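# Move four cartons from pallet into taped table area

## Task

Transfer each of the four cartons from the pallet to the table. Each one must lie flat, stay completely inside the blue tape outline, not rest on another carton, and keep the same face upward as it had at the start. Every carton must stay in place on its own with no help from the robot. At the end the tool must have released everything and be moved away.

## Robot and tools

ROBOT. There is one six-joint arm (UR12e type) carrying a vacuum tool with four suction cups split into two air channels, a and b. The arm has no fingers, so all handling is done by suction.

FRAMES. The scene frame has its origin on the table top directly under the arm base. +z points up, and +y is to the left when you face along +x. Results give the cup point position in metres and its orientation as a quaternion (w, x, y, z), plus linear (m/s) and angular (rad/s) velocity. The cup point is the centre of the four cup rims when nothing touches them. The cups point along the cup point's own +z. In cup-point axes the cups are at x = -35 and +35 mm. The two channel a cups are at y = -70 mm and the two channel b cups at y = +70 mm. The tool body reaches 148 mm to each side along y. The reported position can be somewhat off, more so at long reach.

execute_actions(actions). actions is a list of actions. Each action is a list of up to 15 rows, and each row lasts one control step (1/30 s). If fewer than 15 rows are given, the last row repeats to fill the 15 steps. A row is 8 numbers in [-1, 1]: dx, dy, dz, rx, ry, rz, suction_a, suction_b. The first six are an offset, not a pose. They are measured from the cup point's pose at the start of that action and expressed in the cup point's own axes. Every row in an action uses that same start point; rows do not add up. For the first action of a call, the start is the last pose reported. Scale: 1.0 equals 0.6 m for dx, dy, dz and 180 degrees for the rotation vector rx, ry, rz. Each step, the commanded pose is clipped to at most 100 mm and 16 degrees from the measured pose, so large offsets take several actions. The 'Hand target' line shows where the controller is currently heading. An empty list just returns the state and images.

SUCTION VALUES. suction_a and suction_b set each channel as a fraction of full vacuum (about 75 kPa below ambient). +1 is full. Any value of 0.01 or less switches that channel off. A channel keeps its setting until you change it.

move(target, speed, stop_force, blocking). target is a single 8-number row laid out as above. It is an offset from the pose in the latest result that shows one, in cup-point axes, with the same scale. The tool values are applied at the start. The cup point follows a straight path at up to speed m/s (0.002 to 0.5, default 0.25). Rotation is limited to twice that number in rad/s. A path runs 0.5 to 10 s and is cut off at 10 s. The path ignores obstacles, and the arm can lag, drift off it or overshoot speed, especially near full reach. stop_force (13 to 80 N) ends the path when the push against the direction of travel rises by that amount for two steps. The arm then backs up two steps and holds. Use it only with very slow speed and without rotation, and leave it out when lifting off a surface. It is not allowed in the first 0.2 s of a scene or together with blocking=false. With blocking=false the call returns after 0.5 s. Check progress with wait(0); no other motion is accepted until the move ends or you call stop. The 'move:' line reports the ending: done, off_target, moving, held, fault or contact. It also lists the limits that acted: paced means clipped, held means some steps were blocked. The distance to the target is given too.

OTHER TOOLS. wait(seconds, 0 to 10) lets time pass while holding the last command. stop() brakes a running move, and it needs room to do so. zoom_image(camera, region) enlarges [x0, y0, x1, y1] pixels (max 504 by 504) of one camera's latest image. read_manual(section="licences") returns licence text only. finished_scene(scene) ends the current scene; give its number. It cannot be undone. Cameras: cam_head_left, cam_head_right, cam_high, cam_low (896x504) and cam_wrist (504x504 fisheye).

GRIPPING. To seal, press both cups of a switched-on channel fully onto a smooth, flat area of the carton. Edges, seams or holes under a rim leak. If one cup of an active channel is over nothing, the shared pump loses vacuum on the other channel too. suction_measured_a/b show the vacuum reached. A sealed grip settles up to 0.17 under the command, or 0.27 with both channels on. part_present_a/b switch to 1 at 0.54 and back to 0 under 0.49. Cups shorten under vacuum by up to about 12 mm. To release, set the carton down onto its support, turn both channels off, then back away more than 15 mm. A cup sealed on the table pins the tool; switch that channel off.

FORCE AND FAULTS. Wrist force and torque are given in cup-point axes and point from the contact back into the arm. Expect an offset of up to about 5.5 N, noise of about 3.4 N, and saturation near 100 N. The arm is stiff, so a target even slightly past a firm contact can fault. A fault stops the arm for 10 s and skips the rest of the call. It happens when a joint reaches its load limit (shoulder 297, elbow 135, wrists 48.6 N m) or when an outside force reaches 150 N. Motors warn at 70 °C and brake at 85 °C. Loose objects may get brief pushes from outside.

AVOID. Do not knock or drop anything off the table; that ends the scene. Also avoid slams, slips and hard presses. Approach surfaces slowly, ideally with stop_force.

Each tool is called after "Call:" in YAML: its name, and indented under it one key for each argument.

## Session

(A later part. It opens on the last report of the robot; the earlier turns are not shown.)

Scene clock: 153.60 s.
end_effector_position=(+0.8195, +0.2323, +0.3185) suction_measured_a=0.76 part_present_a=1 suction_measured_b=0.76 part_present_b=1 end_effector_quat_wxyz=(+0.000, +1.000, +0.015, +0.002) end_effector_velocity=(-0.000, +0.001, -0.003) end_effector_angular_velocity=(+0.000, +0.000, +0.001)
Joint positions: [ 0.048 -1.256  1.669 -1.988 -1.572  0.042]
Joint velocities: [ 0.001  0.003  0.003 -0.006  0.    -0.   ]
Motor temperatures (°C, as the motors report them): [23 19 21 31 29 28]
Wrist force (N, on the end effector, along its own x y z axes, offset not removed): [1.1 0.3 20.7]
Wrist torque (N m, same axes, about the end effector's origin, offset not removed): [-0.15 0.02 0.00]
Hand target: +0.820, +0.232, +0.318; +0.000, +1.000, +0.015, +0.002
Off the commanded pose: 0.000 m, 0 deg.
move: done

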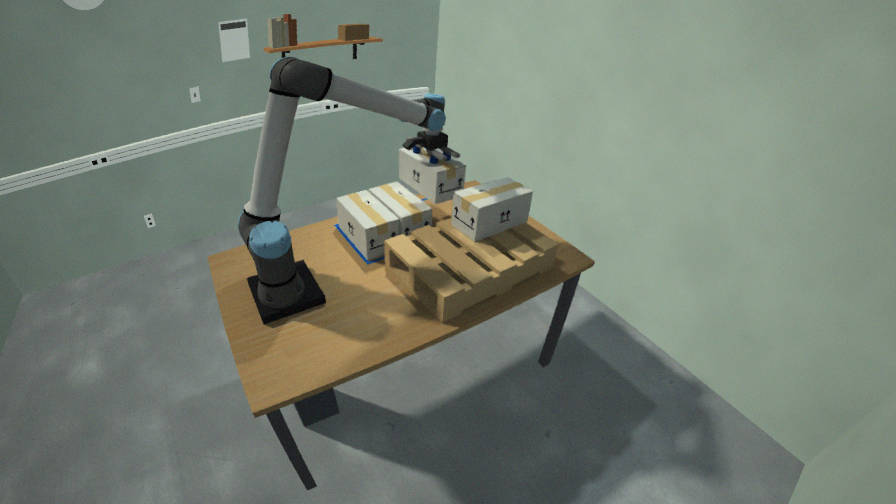

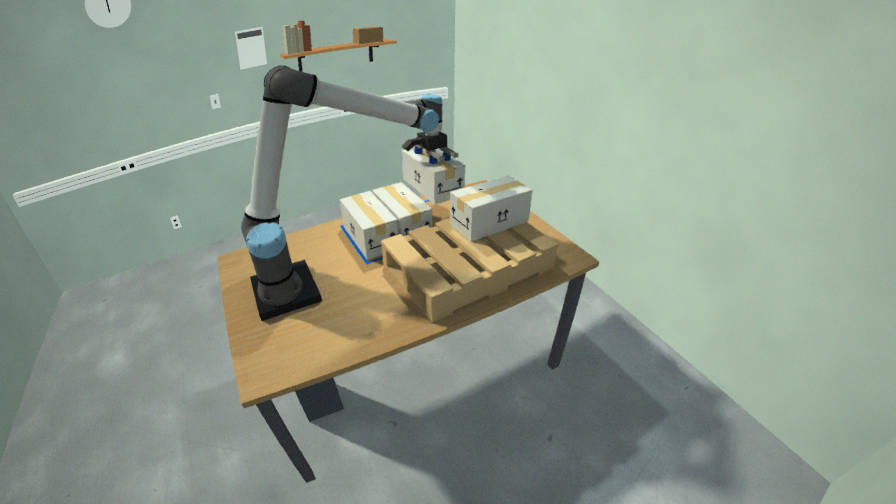

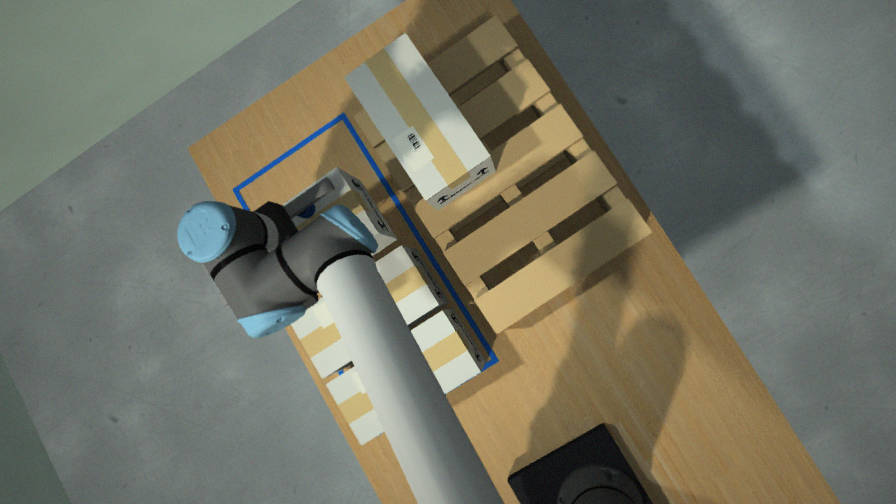

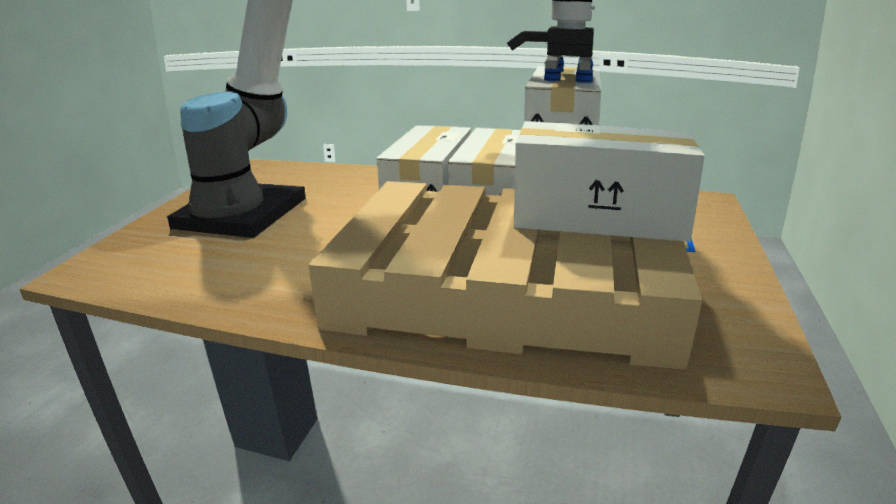

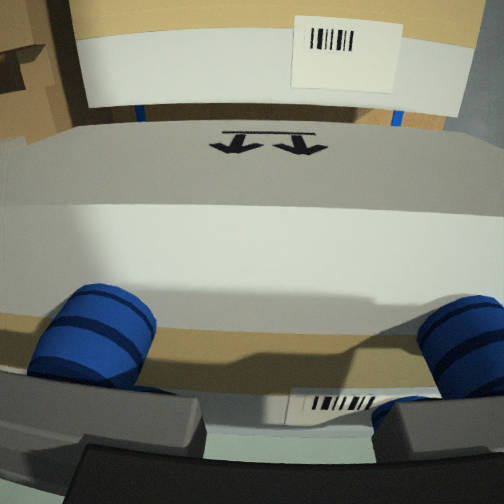

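Call:
execute_actions:
  actions: []

Call:
move:
  target: [0,-0.001,0.281,0,0,0,1,1]
  speed: 0.2

Call:
move:
  target: [0,0,0.03,0,0,0,1,1]
  speed: 0.008
  stop_force: 15

Call:
move:
  target: [0,0,-0.01,0,0,0,0,0]
  speed: 0.02

Call:
move:
  target: [0,0,-0.26,0,0,0,0,0]
  speed: 0.4

Call:
move:
  target: [0.125,0.568,0,0,0,-0.504,0,0]
  speed: 0.5

Scene clock: 174.10 s.
end_effector_position=(+0.8195, +0.2323, +0.3182) suction_measured_a=0.76 part_present_a=1 suction_measured_b=0.76 part_present_b=1 end_effector_quat_wxyz=(+0.000, +1.000, +0.015, +0.002) end_effector_velocity=(-0.000, +0.001, +0.001) end_effector_angular_velocity=(+0.001, -0.001, +0.001)
Joint positions: [ 0.048 -1.256  1.67  -1.989 -1.572  0.042]
Joint velocities: [ 0.001 -0.001 -0.001  0.     0.001  0.   ]
Motor temperatures (°C, as the motors report them): [23 19 21 31 29 28]
Wrist force (N, on the end effector, along its own x y z axes, offset not removed): [3.3 -1.1 23.9]
Wrist torque (N m, same axes, about the end effector's origin, offset not removed): [-0.25 -0.37 0.12]
Hand target: +0.820, +0.232, +0.318; +0.000, +1.000, +0.015, +0.002
Off the commanded pose: 0.000 m, 0 deg.

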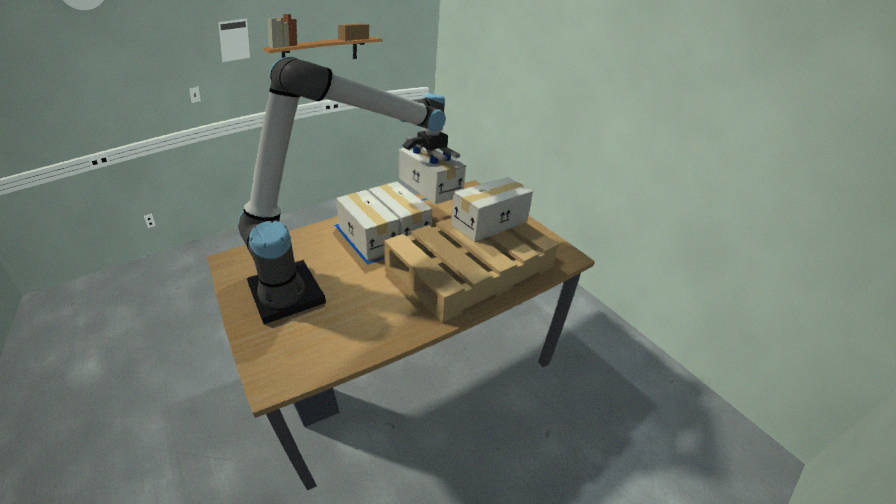

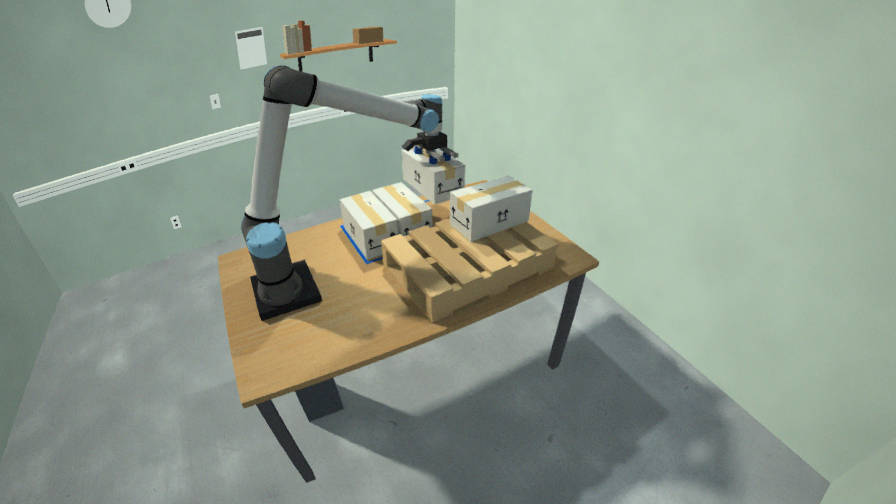

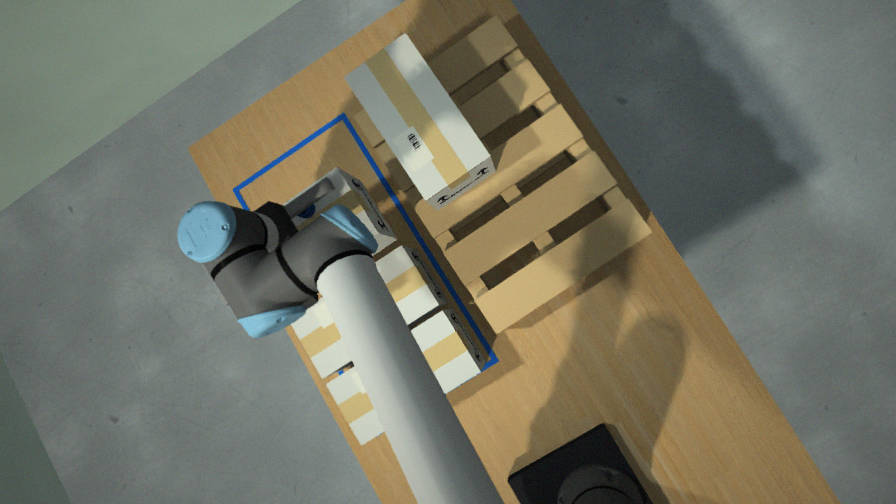

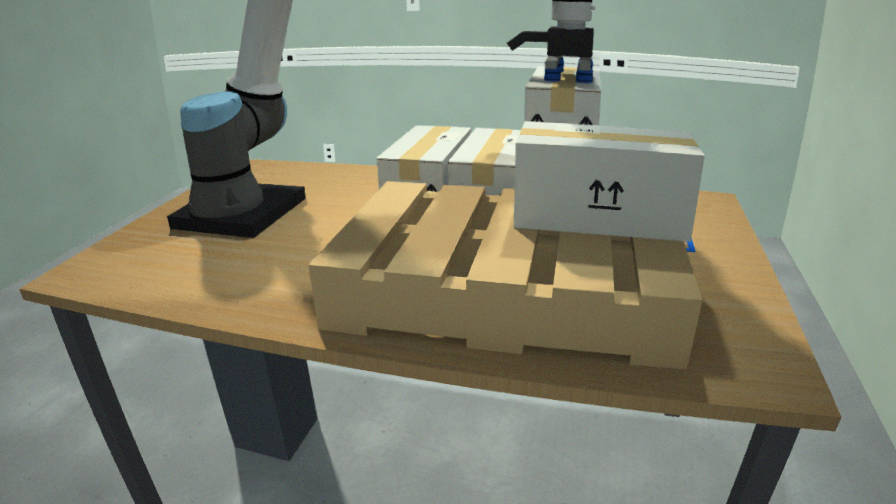

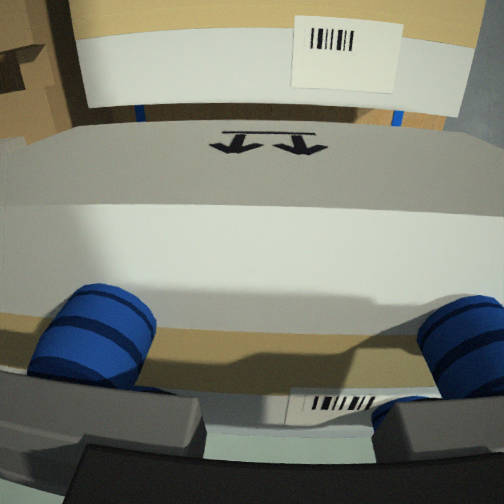

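Scene clock: 175.60 s.
end_effector_position=(+0.8200, +0.2328, +0.1500) suction_measured_a=0.76 part_present_a=1 suction_measured_b=0.76 part_present_b=1 end_effector_quat_wxyz=(+0.000, +1.000, +0.015, +0.002) end_effector_velocity=(+0.001, -0.001, -0.003) end_effector_angular_velocity=(+0.001, +0.000, -0.001)
Joint positions: [ 0.048 -1.109  1.799 -2.265 -1.572  0.042]
Joint velocities: [-0.001  0.004  0.001 -0.004  0.001  0.   ]
Motor temperatures (°C, as the motors report them): [23 19 21 31 29 28]
Wrist force (N, on the end effector, along its own x y z axes, offset not removed): [-1.2 -4.2 19.0]
Wrist torque (N m, same axes, about the end effector's origin, offset not removed): [-0.85 0.22 0.05]
Hand target: +0.820, +0.233, +0.150; +0.000, +1.000, +0.015, +0.002
Off the commanded pose: 0.000 m, 0 deg.
move: done

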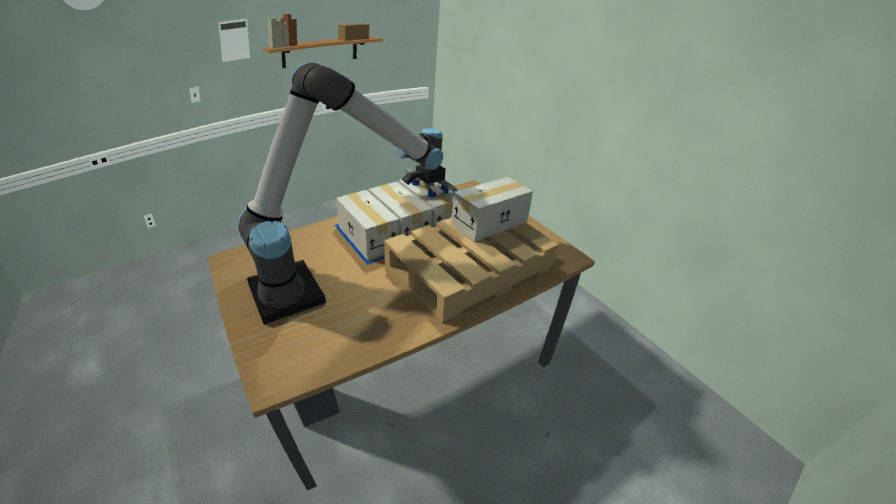

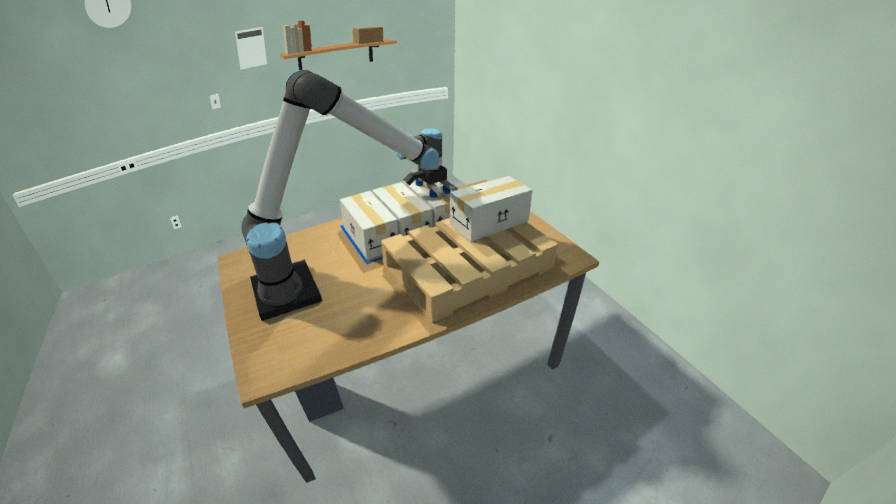

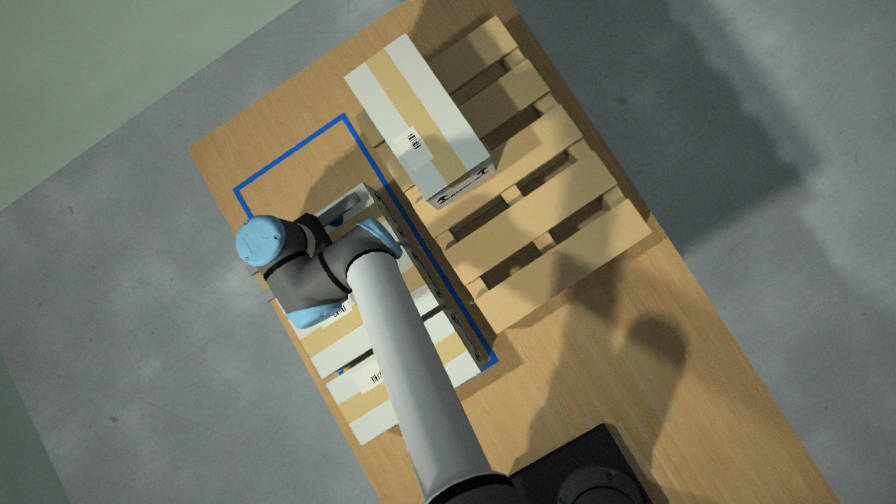

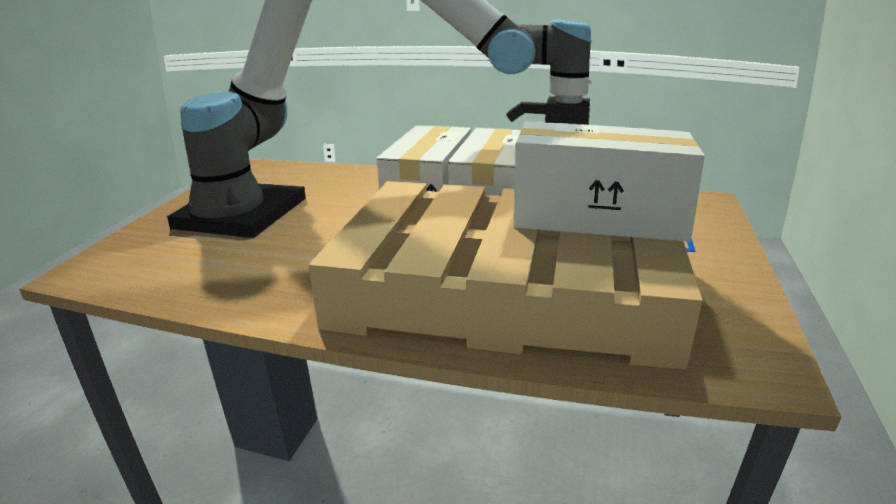

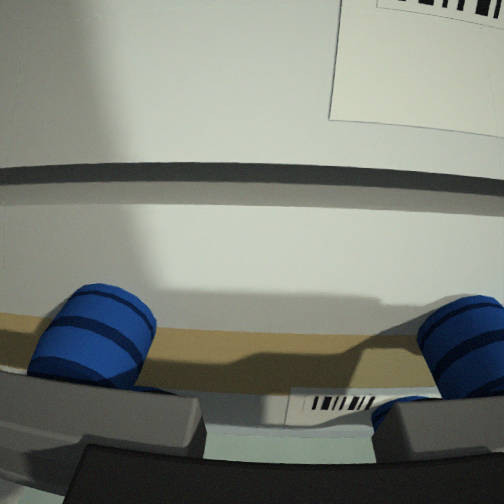

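Scene clock: 176.70 s.
end_effector_position=(+0.8201, +0.2328, +0.1443) suction_measured_a=0.76 part_present_a=1 suction_measured_b=0.76 part_present_b=1 end_effector_quat_wxyz=(+0.000, +1.000, +0.015, +0.002) end_effector_velocity=(-0.000, -0.001, +0.002) end_effector_angular_velocity=(-0.001, +0.001, -0.001)
Joint positions: [ 0.048 -1.103  1.802 -2.274 -1.572  0.042]
Joint velocities: [-0.001 -0.003 -0.001  0.005 -0.001 -0.   ]
Motor temperatures (°C, as the motors report them): [23 19 21 31 29 28]
Wrist force (N, on the end effector, along its own x y z axes, offset not removed): [3.4 -1.4 -19.5]
Wrist torque (N m, same axes, about the end effector's origin, offset not removed): [1.77 -1.59 -0.08]
Hand target: +0.820, +0.233, +0.145; +0.000, +1.000, +0.015, +0.002
Off the commanded pose: 0.012 m, 0 deg.
move: contact

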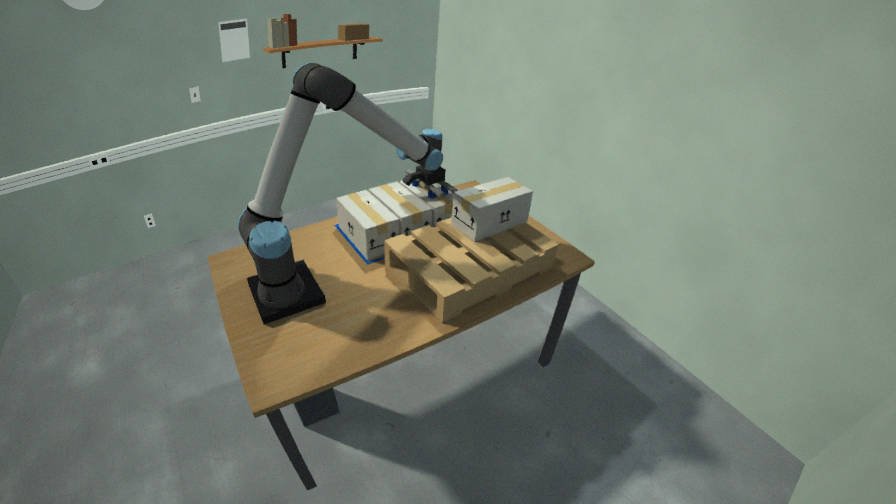

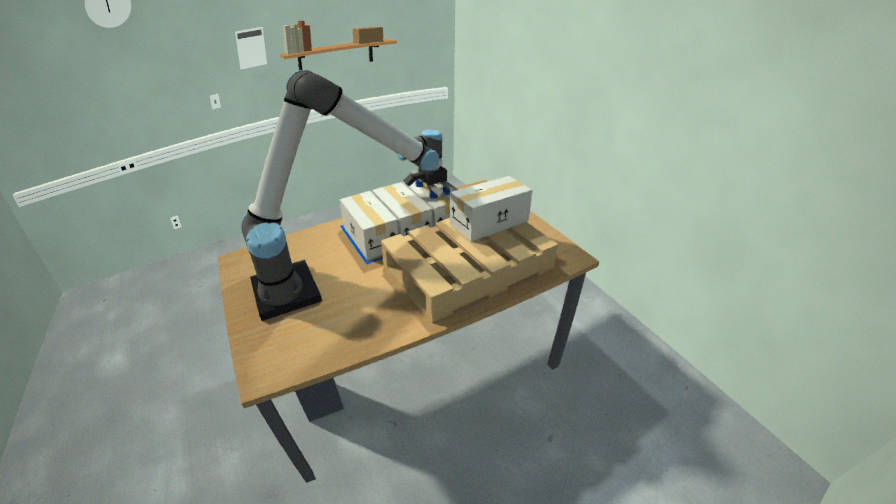

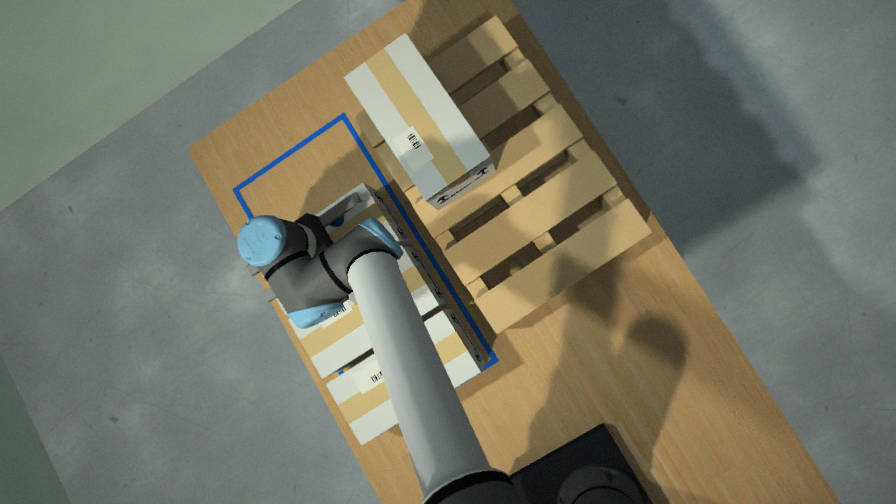

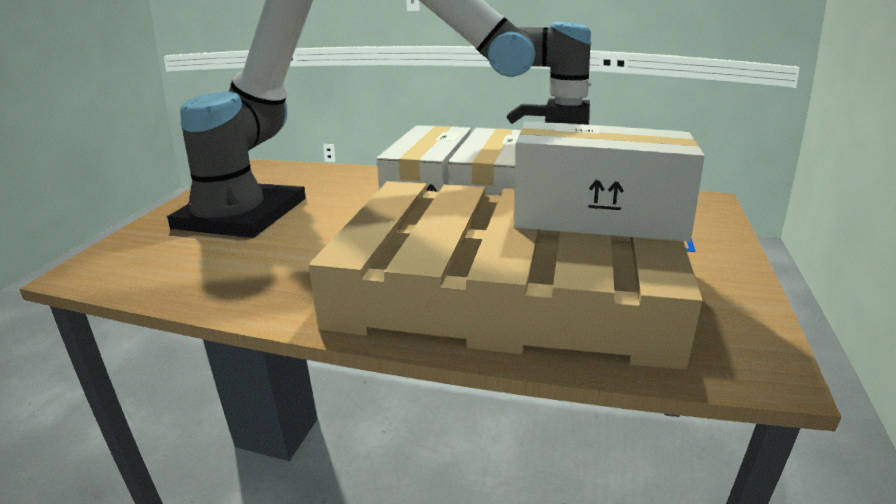

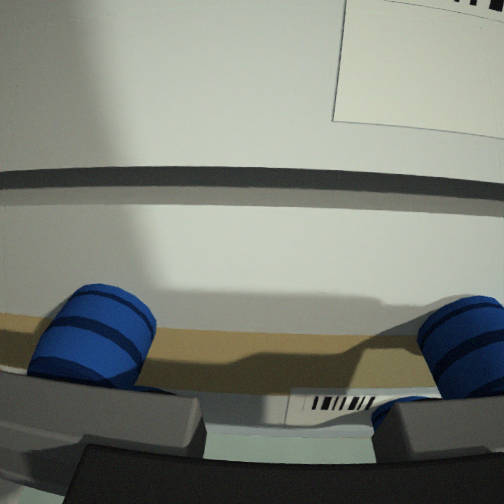

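Scene clock: 177.40 s.
end_effector_position=(+0.8200, +0.2328, +0.1498) suction_measured_a=0.01 part_present_a=0 suction_measured_b=0.01 part_present_b=0 end_effector_quat_wxyz=(+0.000, +1.000, +0.015, +0.002) end_effector_velocity=(+0.000, -0.001, +0.004) end_effector_angular_velocity=(+0.000, -0.001, -0.001)
Joint positions: [ 0.048 -1.109  1.799 -2.265 -1.572  0.042]
Joint velocities: [-0.001 -0.005 -0.002  0.005 -0.    -0.   ]
Motor temperatures (°C, as the motors report them): [23 19 21 31 29 28]
Wrist force (N, on the end effector, along its own x y z axes, offset not removed): [0.4 -1.2 -32.9]
Wrist torque (N m, same axes, about the end effector's origin, offset not removed): [-0.22 -0.27 0.23]
Hand target: +0.820, +0.233, +0.150; +0.000, +1.000, +0.015, +0.002
Off the commanded pose: 0.000 m, 0 deg.
move: done

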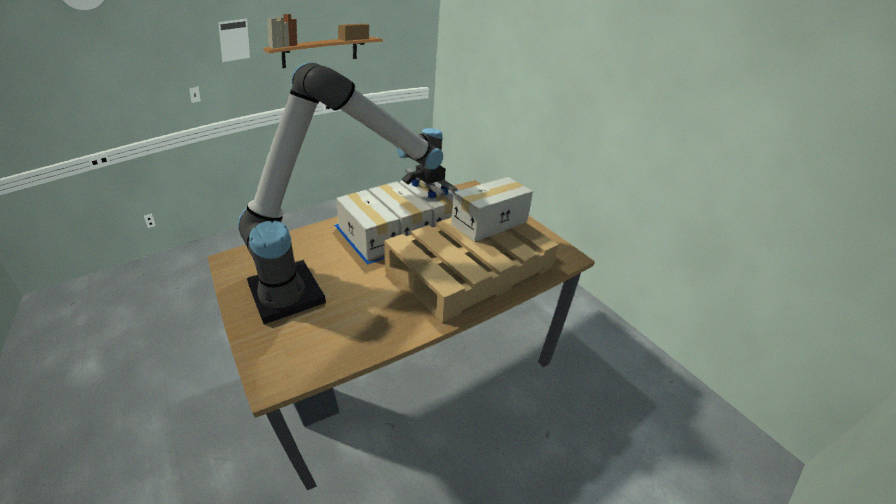

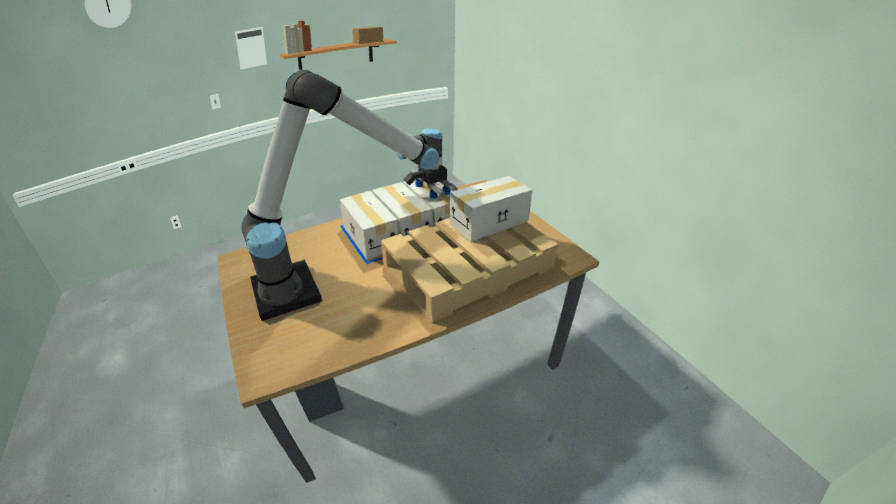

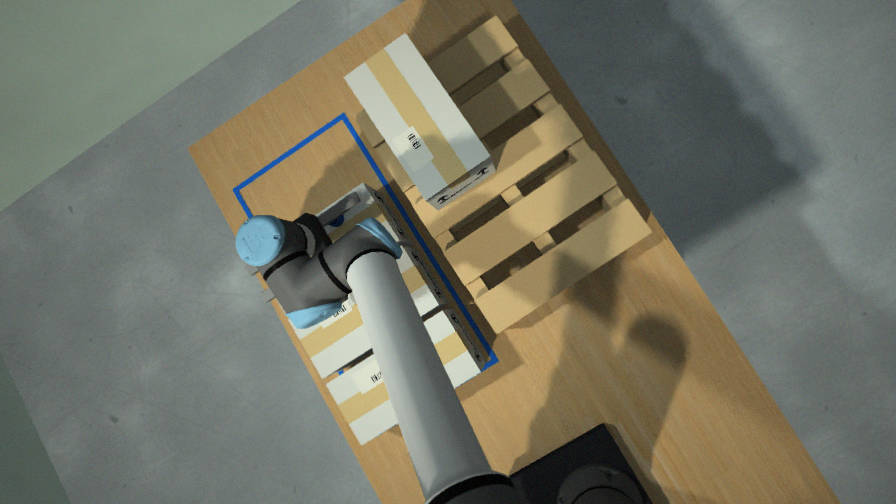

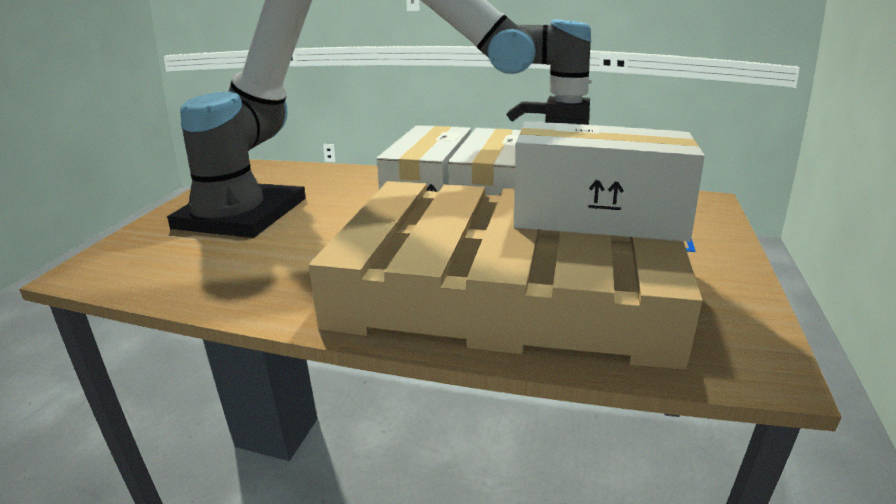

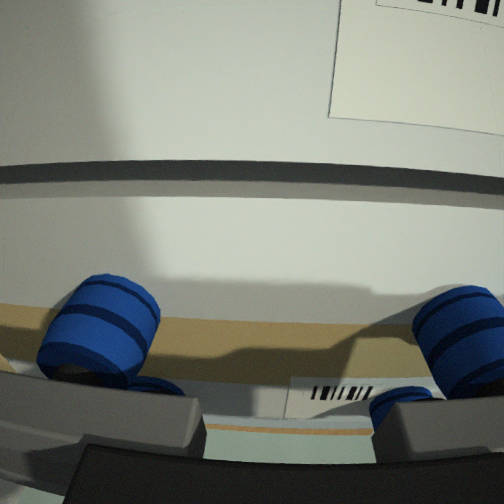

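Scene clock: 178.57 s.
end_effector_position=(+0.8195, +0.2330, +0.3054) suction_measured_a=0.01 part_present_a=0 suction_measured_b=0.01 part_present_b=0 end_effector_quat_wxyz=(+0.000, +1.000, +0.015, +0.002) end_effector_velocity=(-0.000, -0.001, +0.002) end_effector_angular_velocity=(-0.000, +0.002, -0.001)
Joint positions: [ 0.048 -1.247  1.682 -2.01  -1.572  0.043]
Joint velocities: [-0.001 -0.001 -0.002  0.006 -0.    -0.   ]
Motor temperatures (°C, as the motors report them): [23 19 21 31 29 28]
Wrist force (N, on the end effector, along its own x y z axes, offset not removed): [0.2 0.2 -3.0]
Wrist torque (N m, same axes, about the end effector's origin, offset not removed): [-0.05 -0.10 0.16]
Hand target: +0.820, +0.233, +0.306; +0.000, +1.000, +0.015, +0.002
Off the commanded pose: 0.000 m, 0 deg.
move: done

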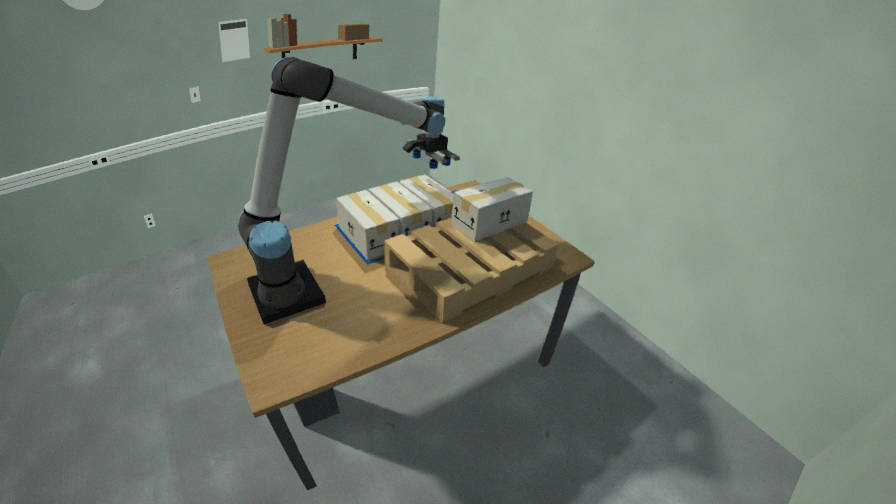

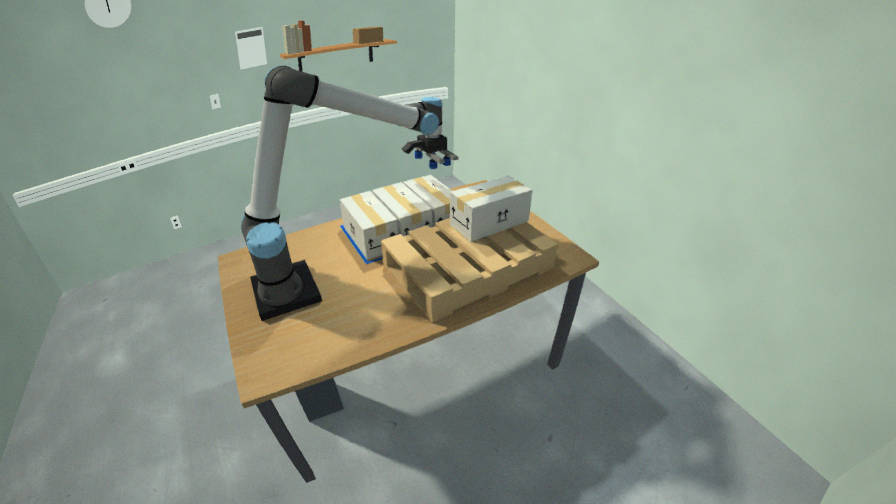

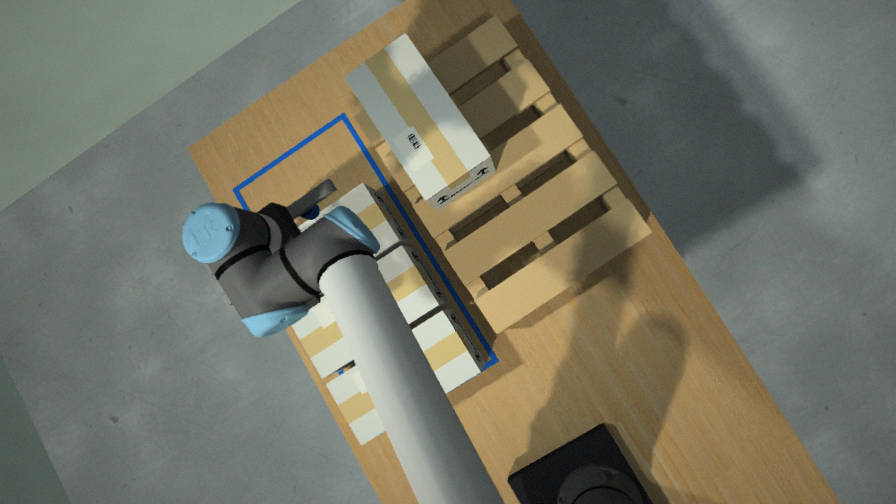

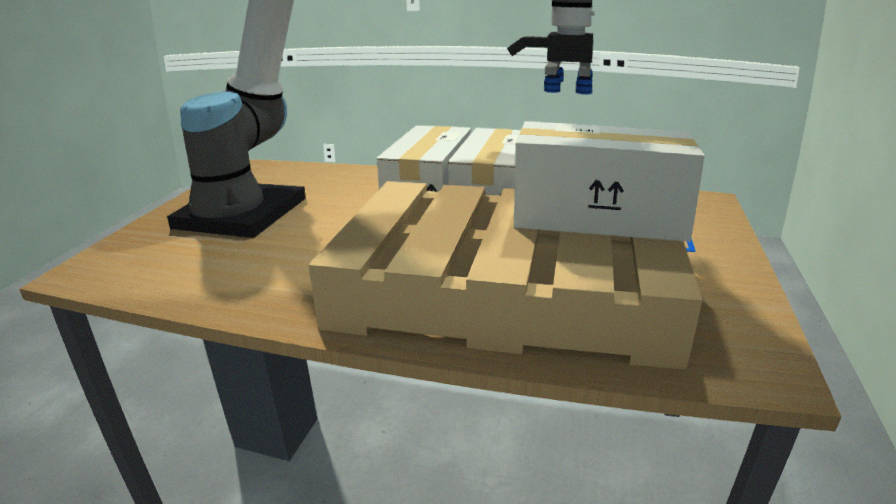

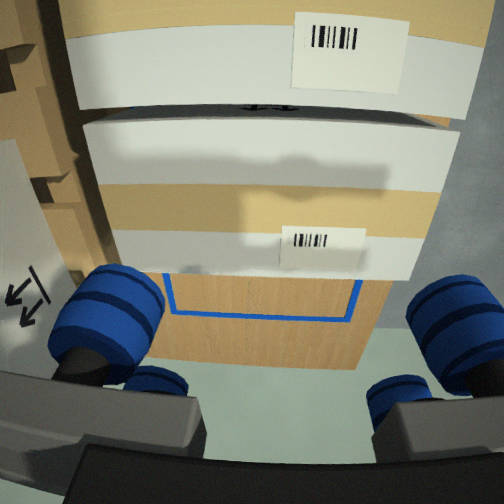

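Scene clock: 180.90 s.
end_effector_position=(+0.9044, -0.1051, +0.3059) suction_measured_a=0.01 part_present_a=0 suction_measured_b=0.01 part_present_b=0 end_effector_quat_wxyz=(+0.002, +0.693, +0.721, +0.001) end_effector_velocity=(+0.001, -0.002, -0.000) end_effector_angular_velocity=(+0.003, +0.001, +0.014)
Joint positions: [-0.331 -1.158  1.555 -1.972 -1.571 -1.919]
Joint velocities: [-0.003  0.002 -0.003  0.002  0.003 -0.017]
Motor temperatures (°C, as the motors report them): [23 19 21 31 29 28]
Wrist force (N, on the end effector, along its own x y z axes, offset not removed): [-2.3 -1.4 -2.3]
Wrist torque (N m, same axes, about the end effector's origin, offset not removed): [-0.23 0.24 0.09]
Hand target: +0.904, -0.105, +0.306; +0.002, +0.692, +0.722, +0.001
Off the commanded pose: 0.000 m, 0 deg.
move: done

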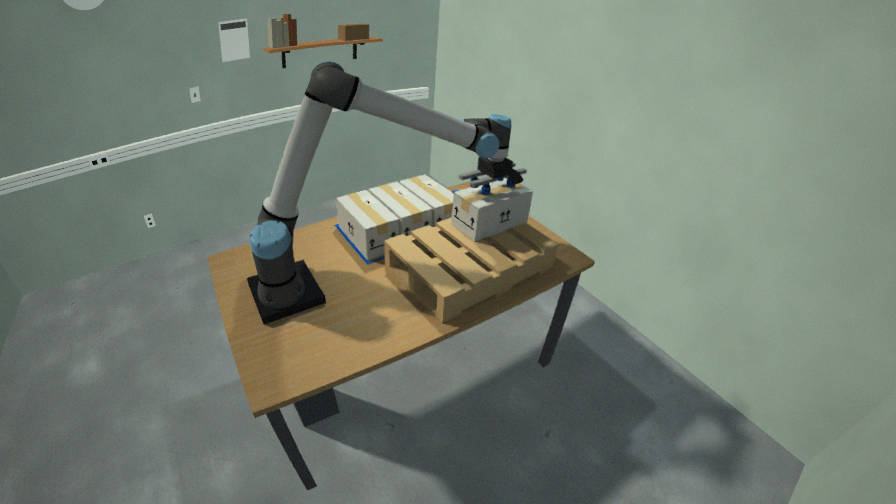

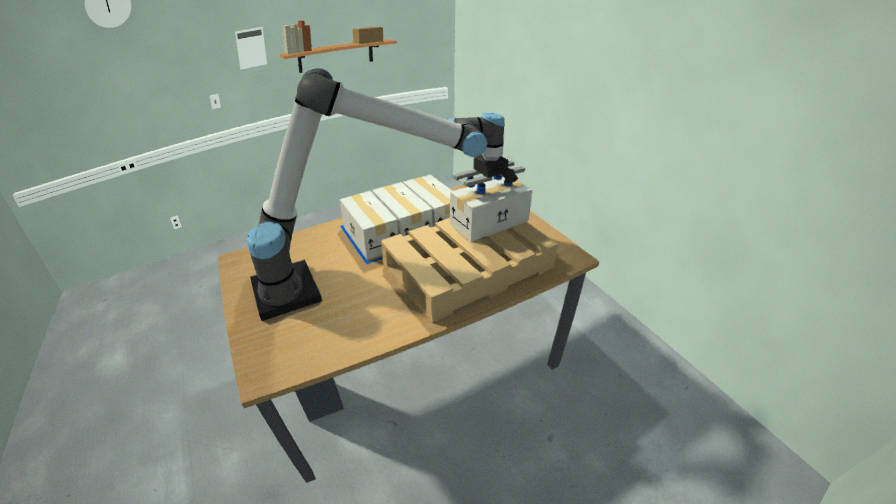

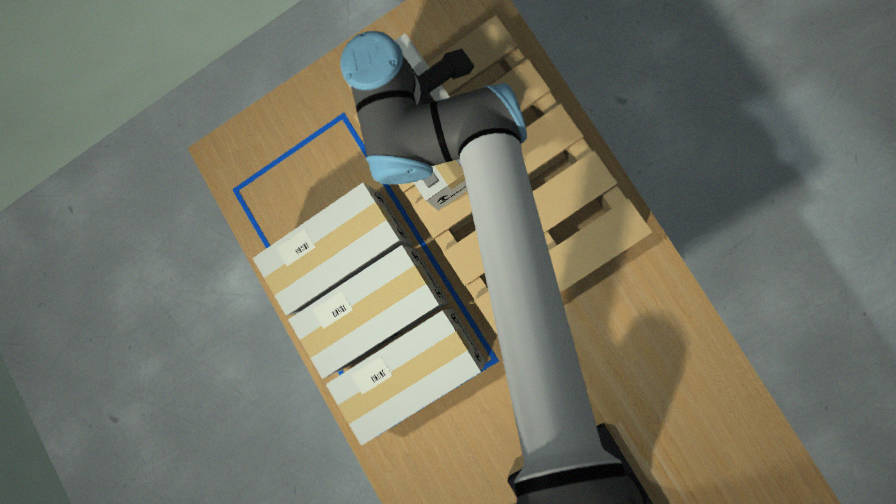

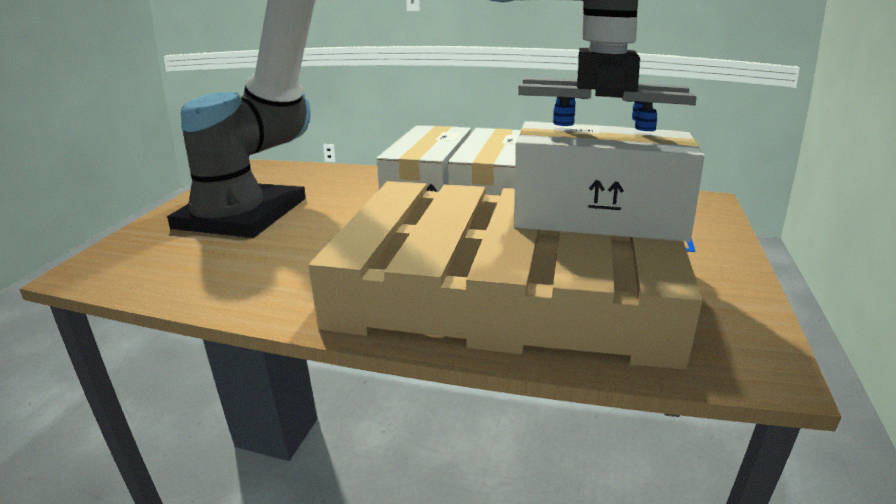

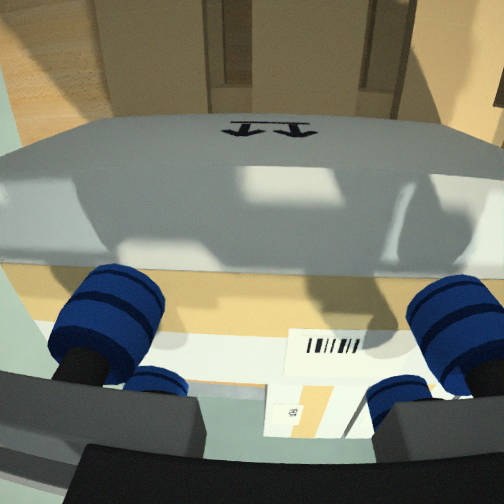

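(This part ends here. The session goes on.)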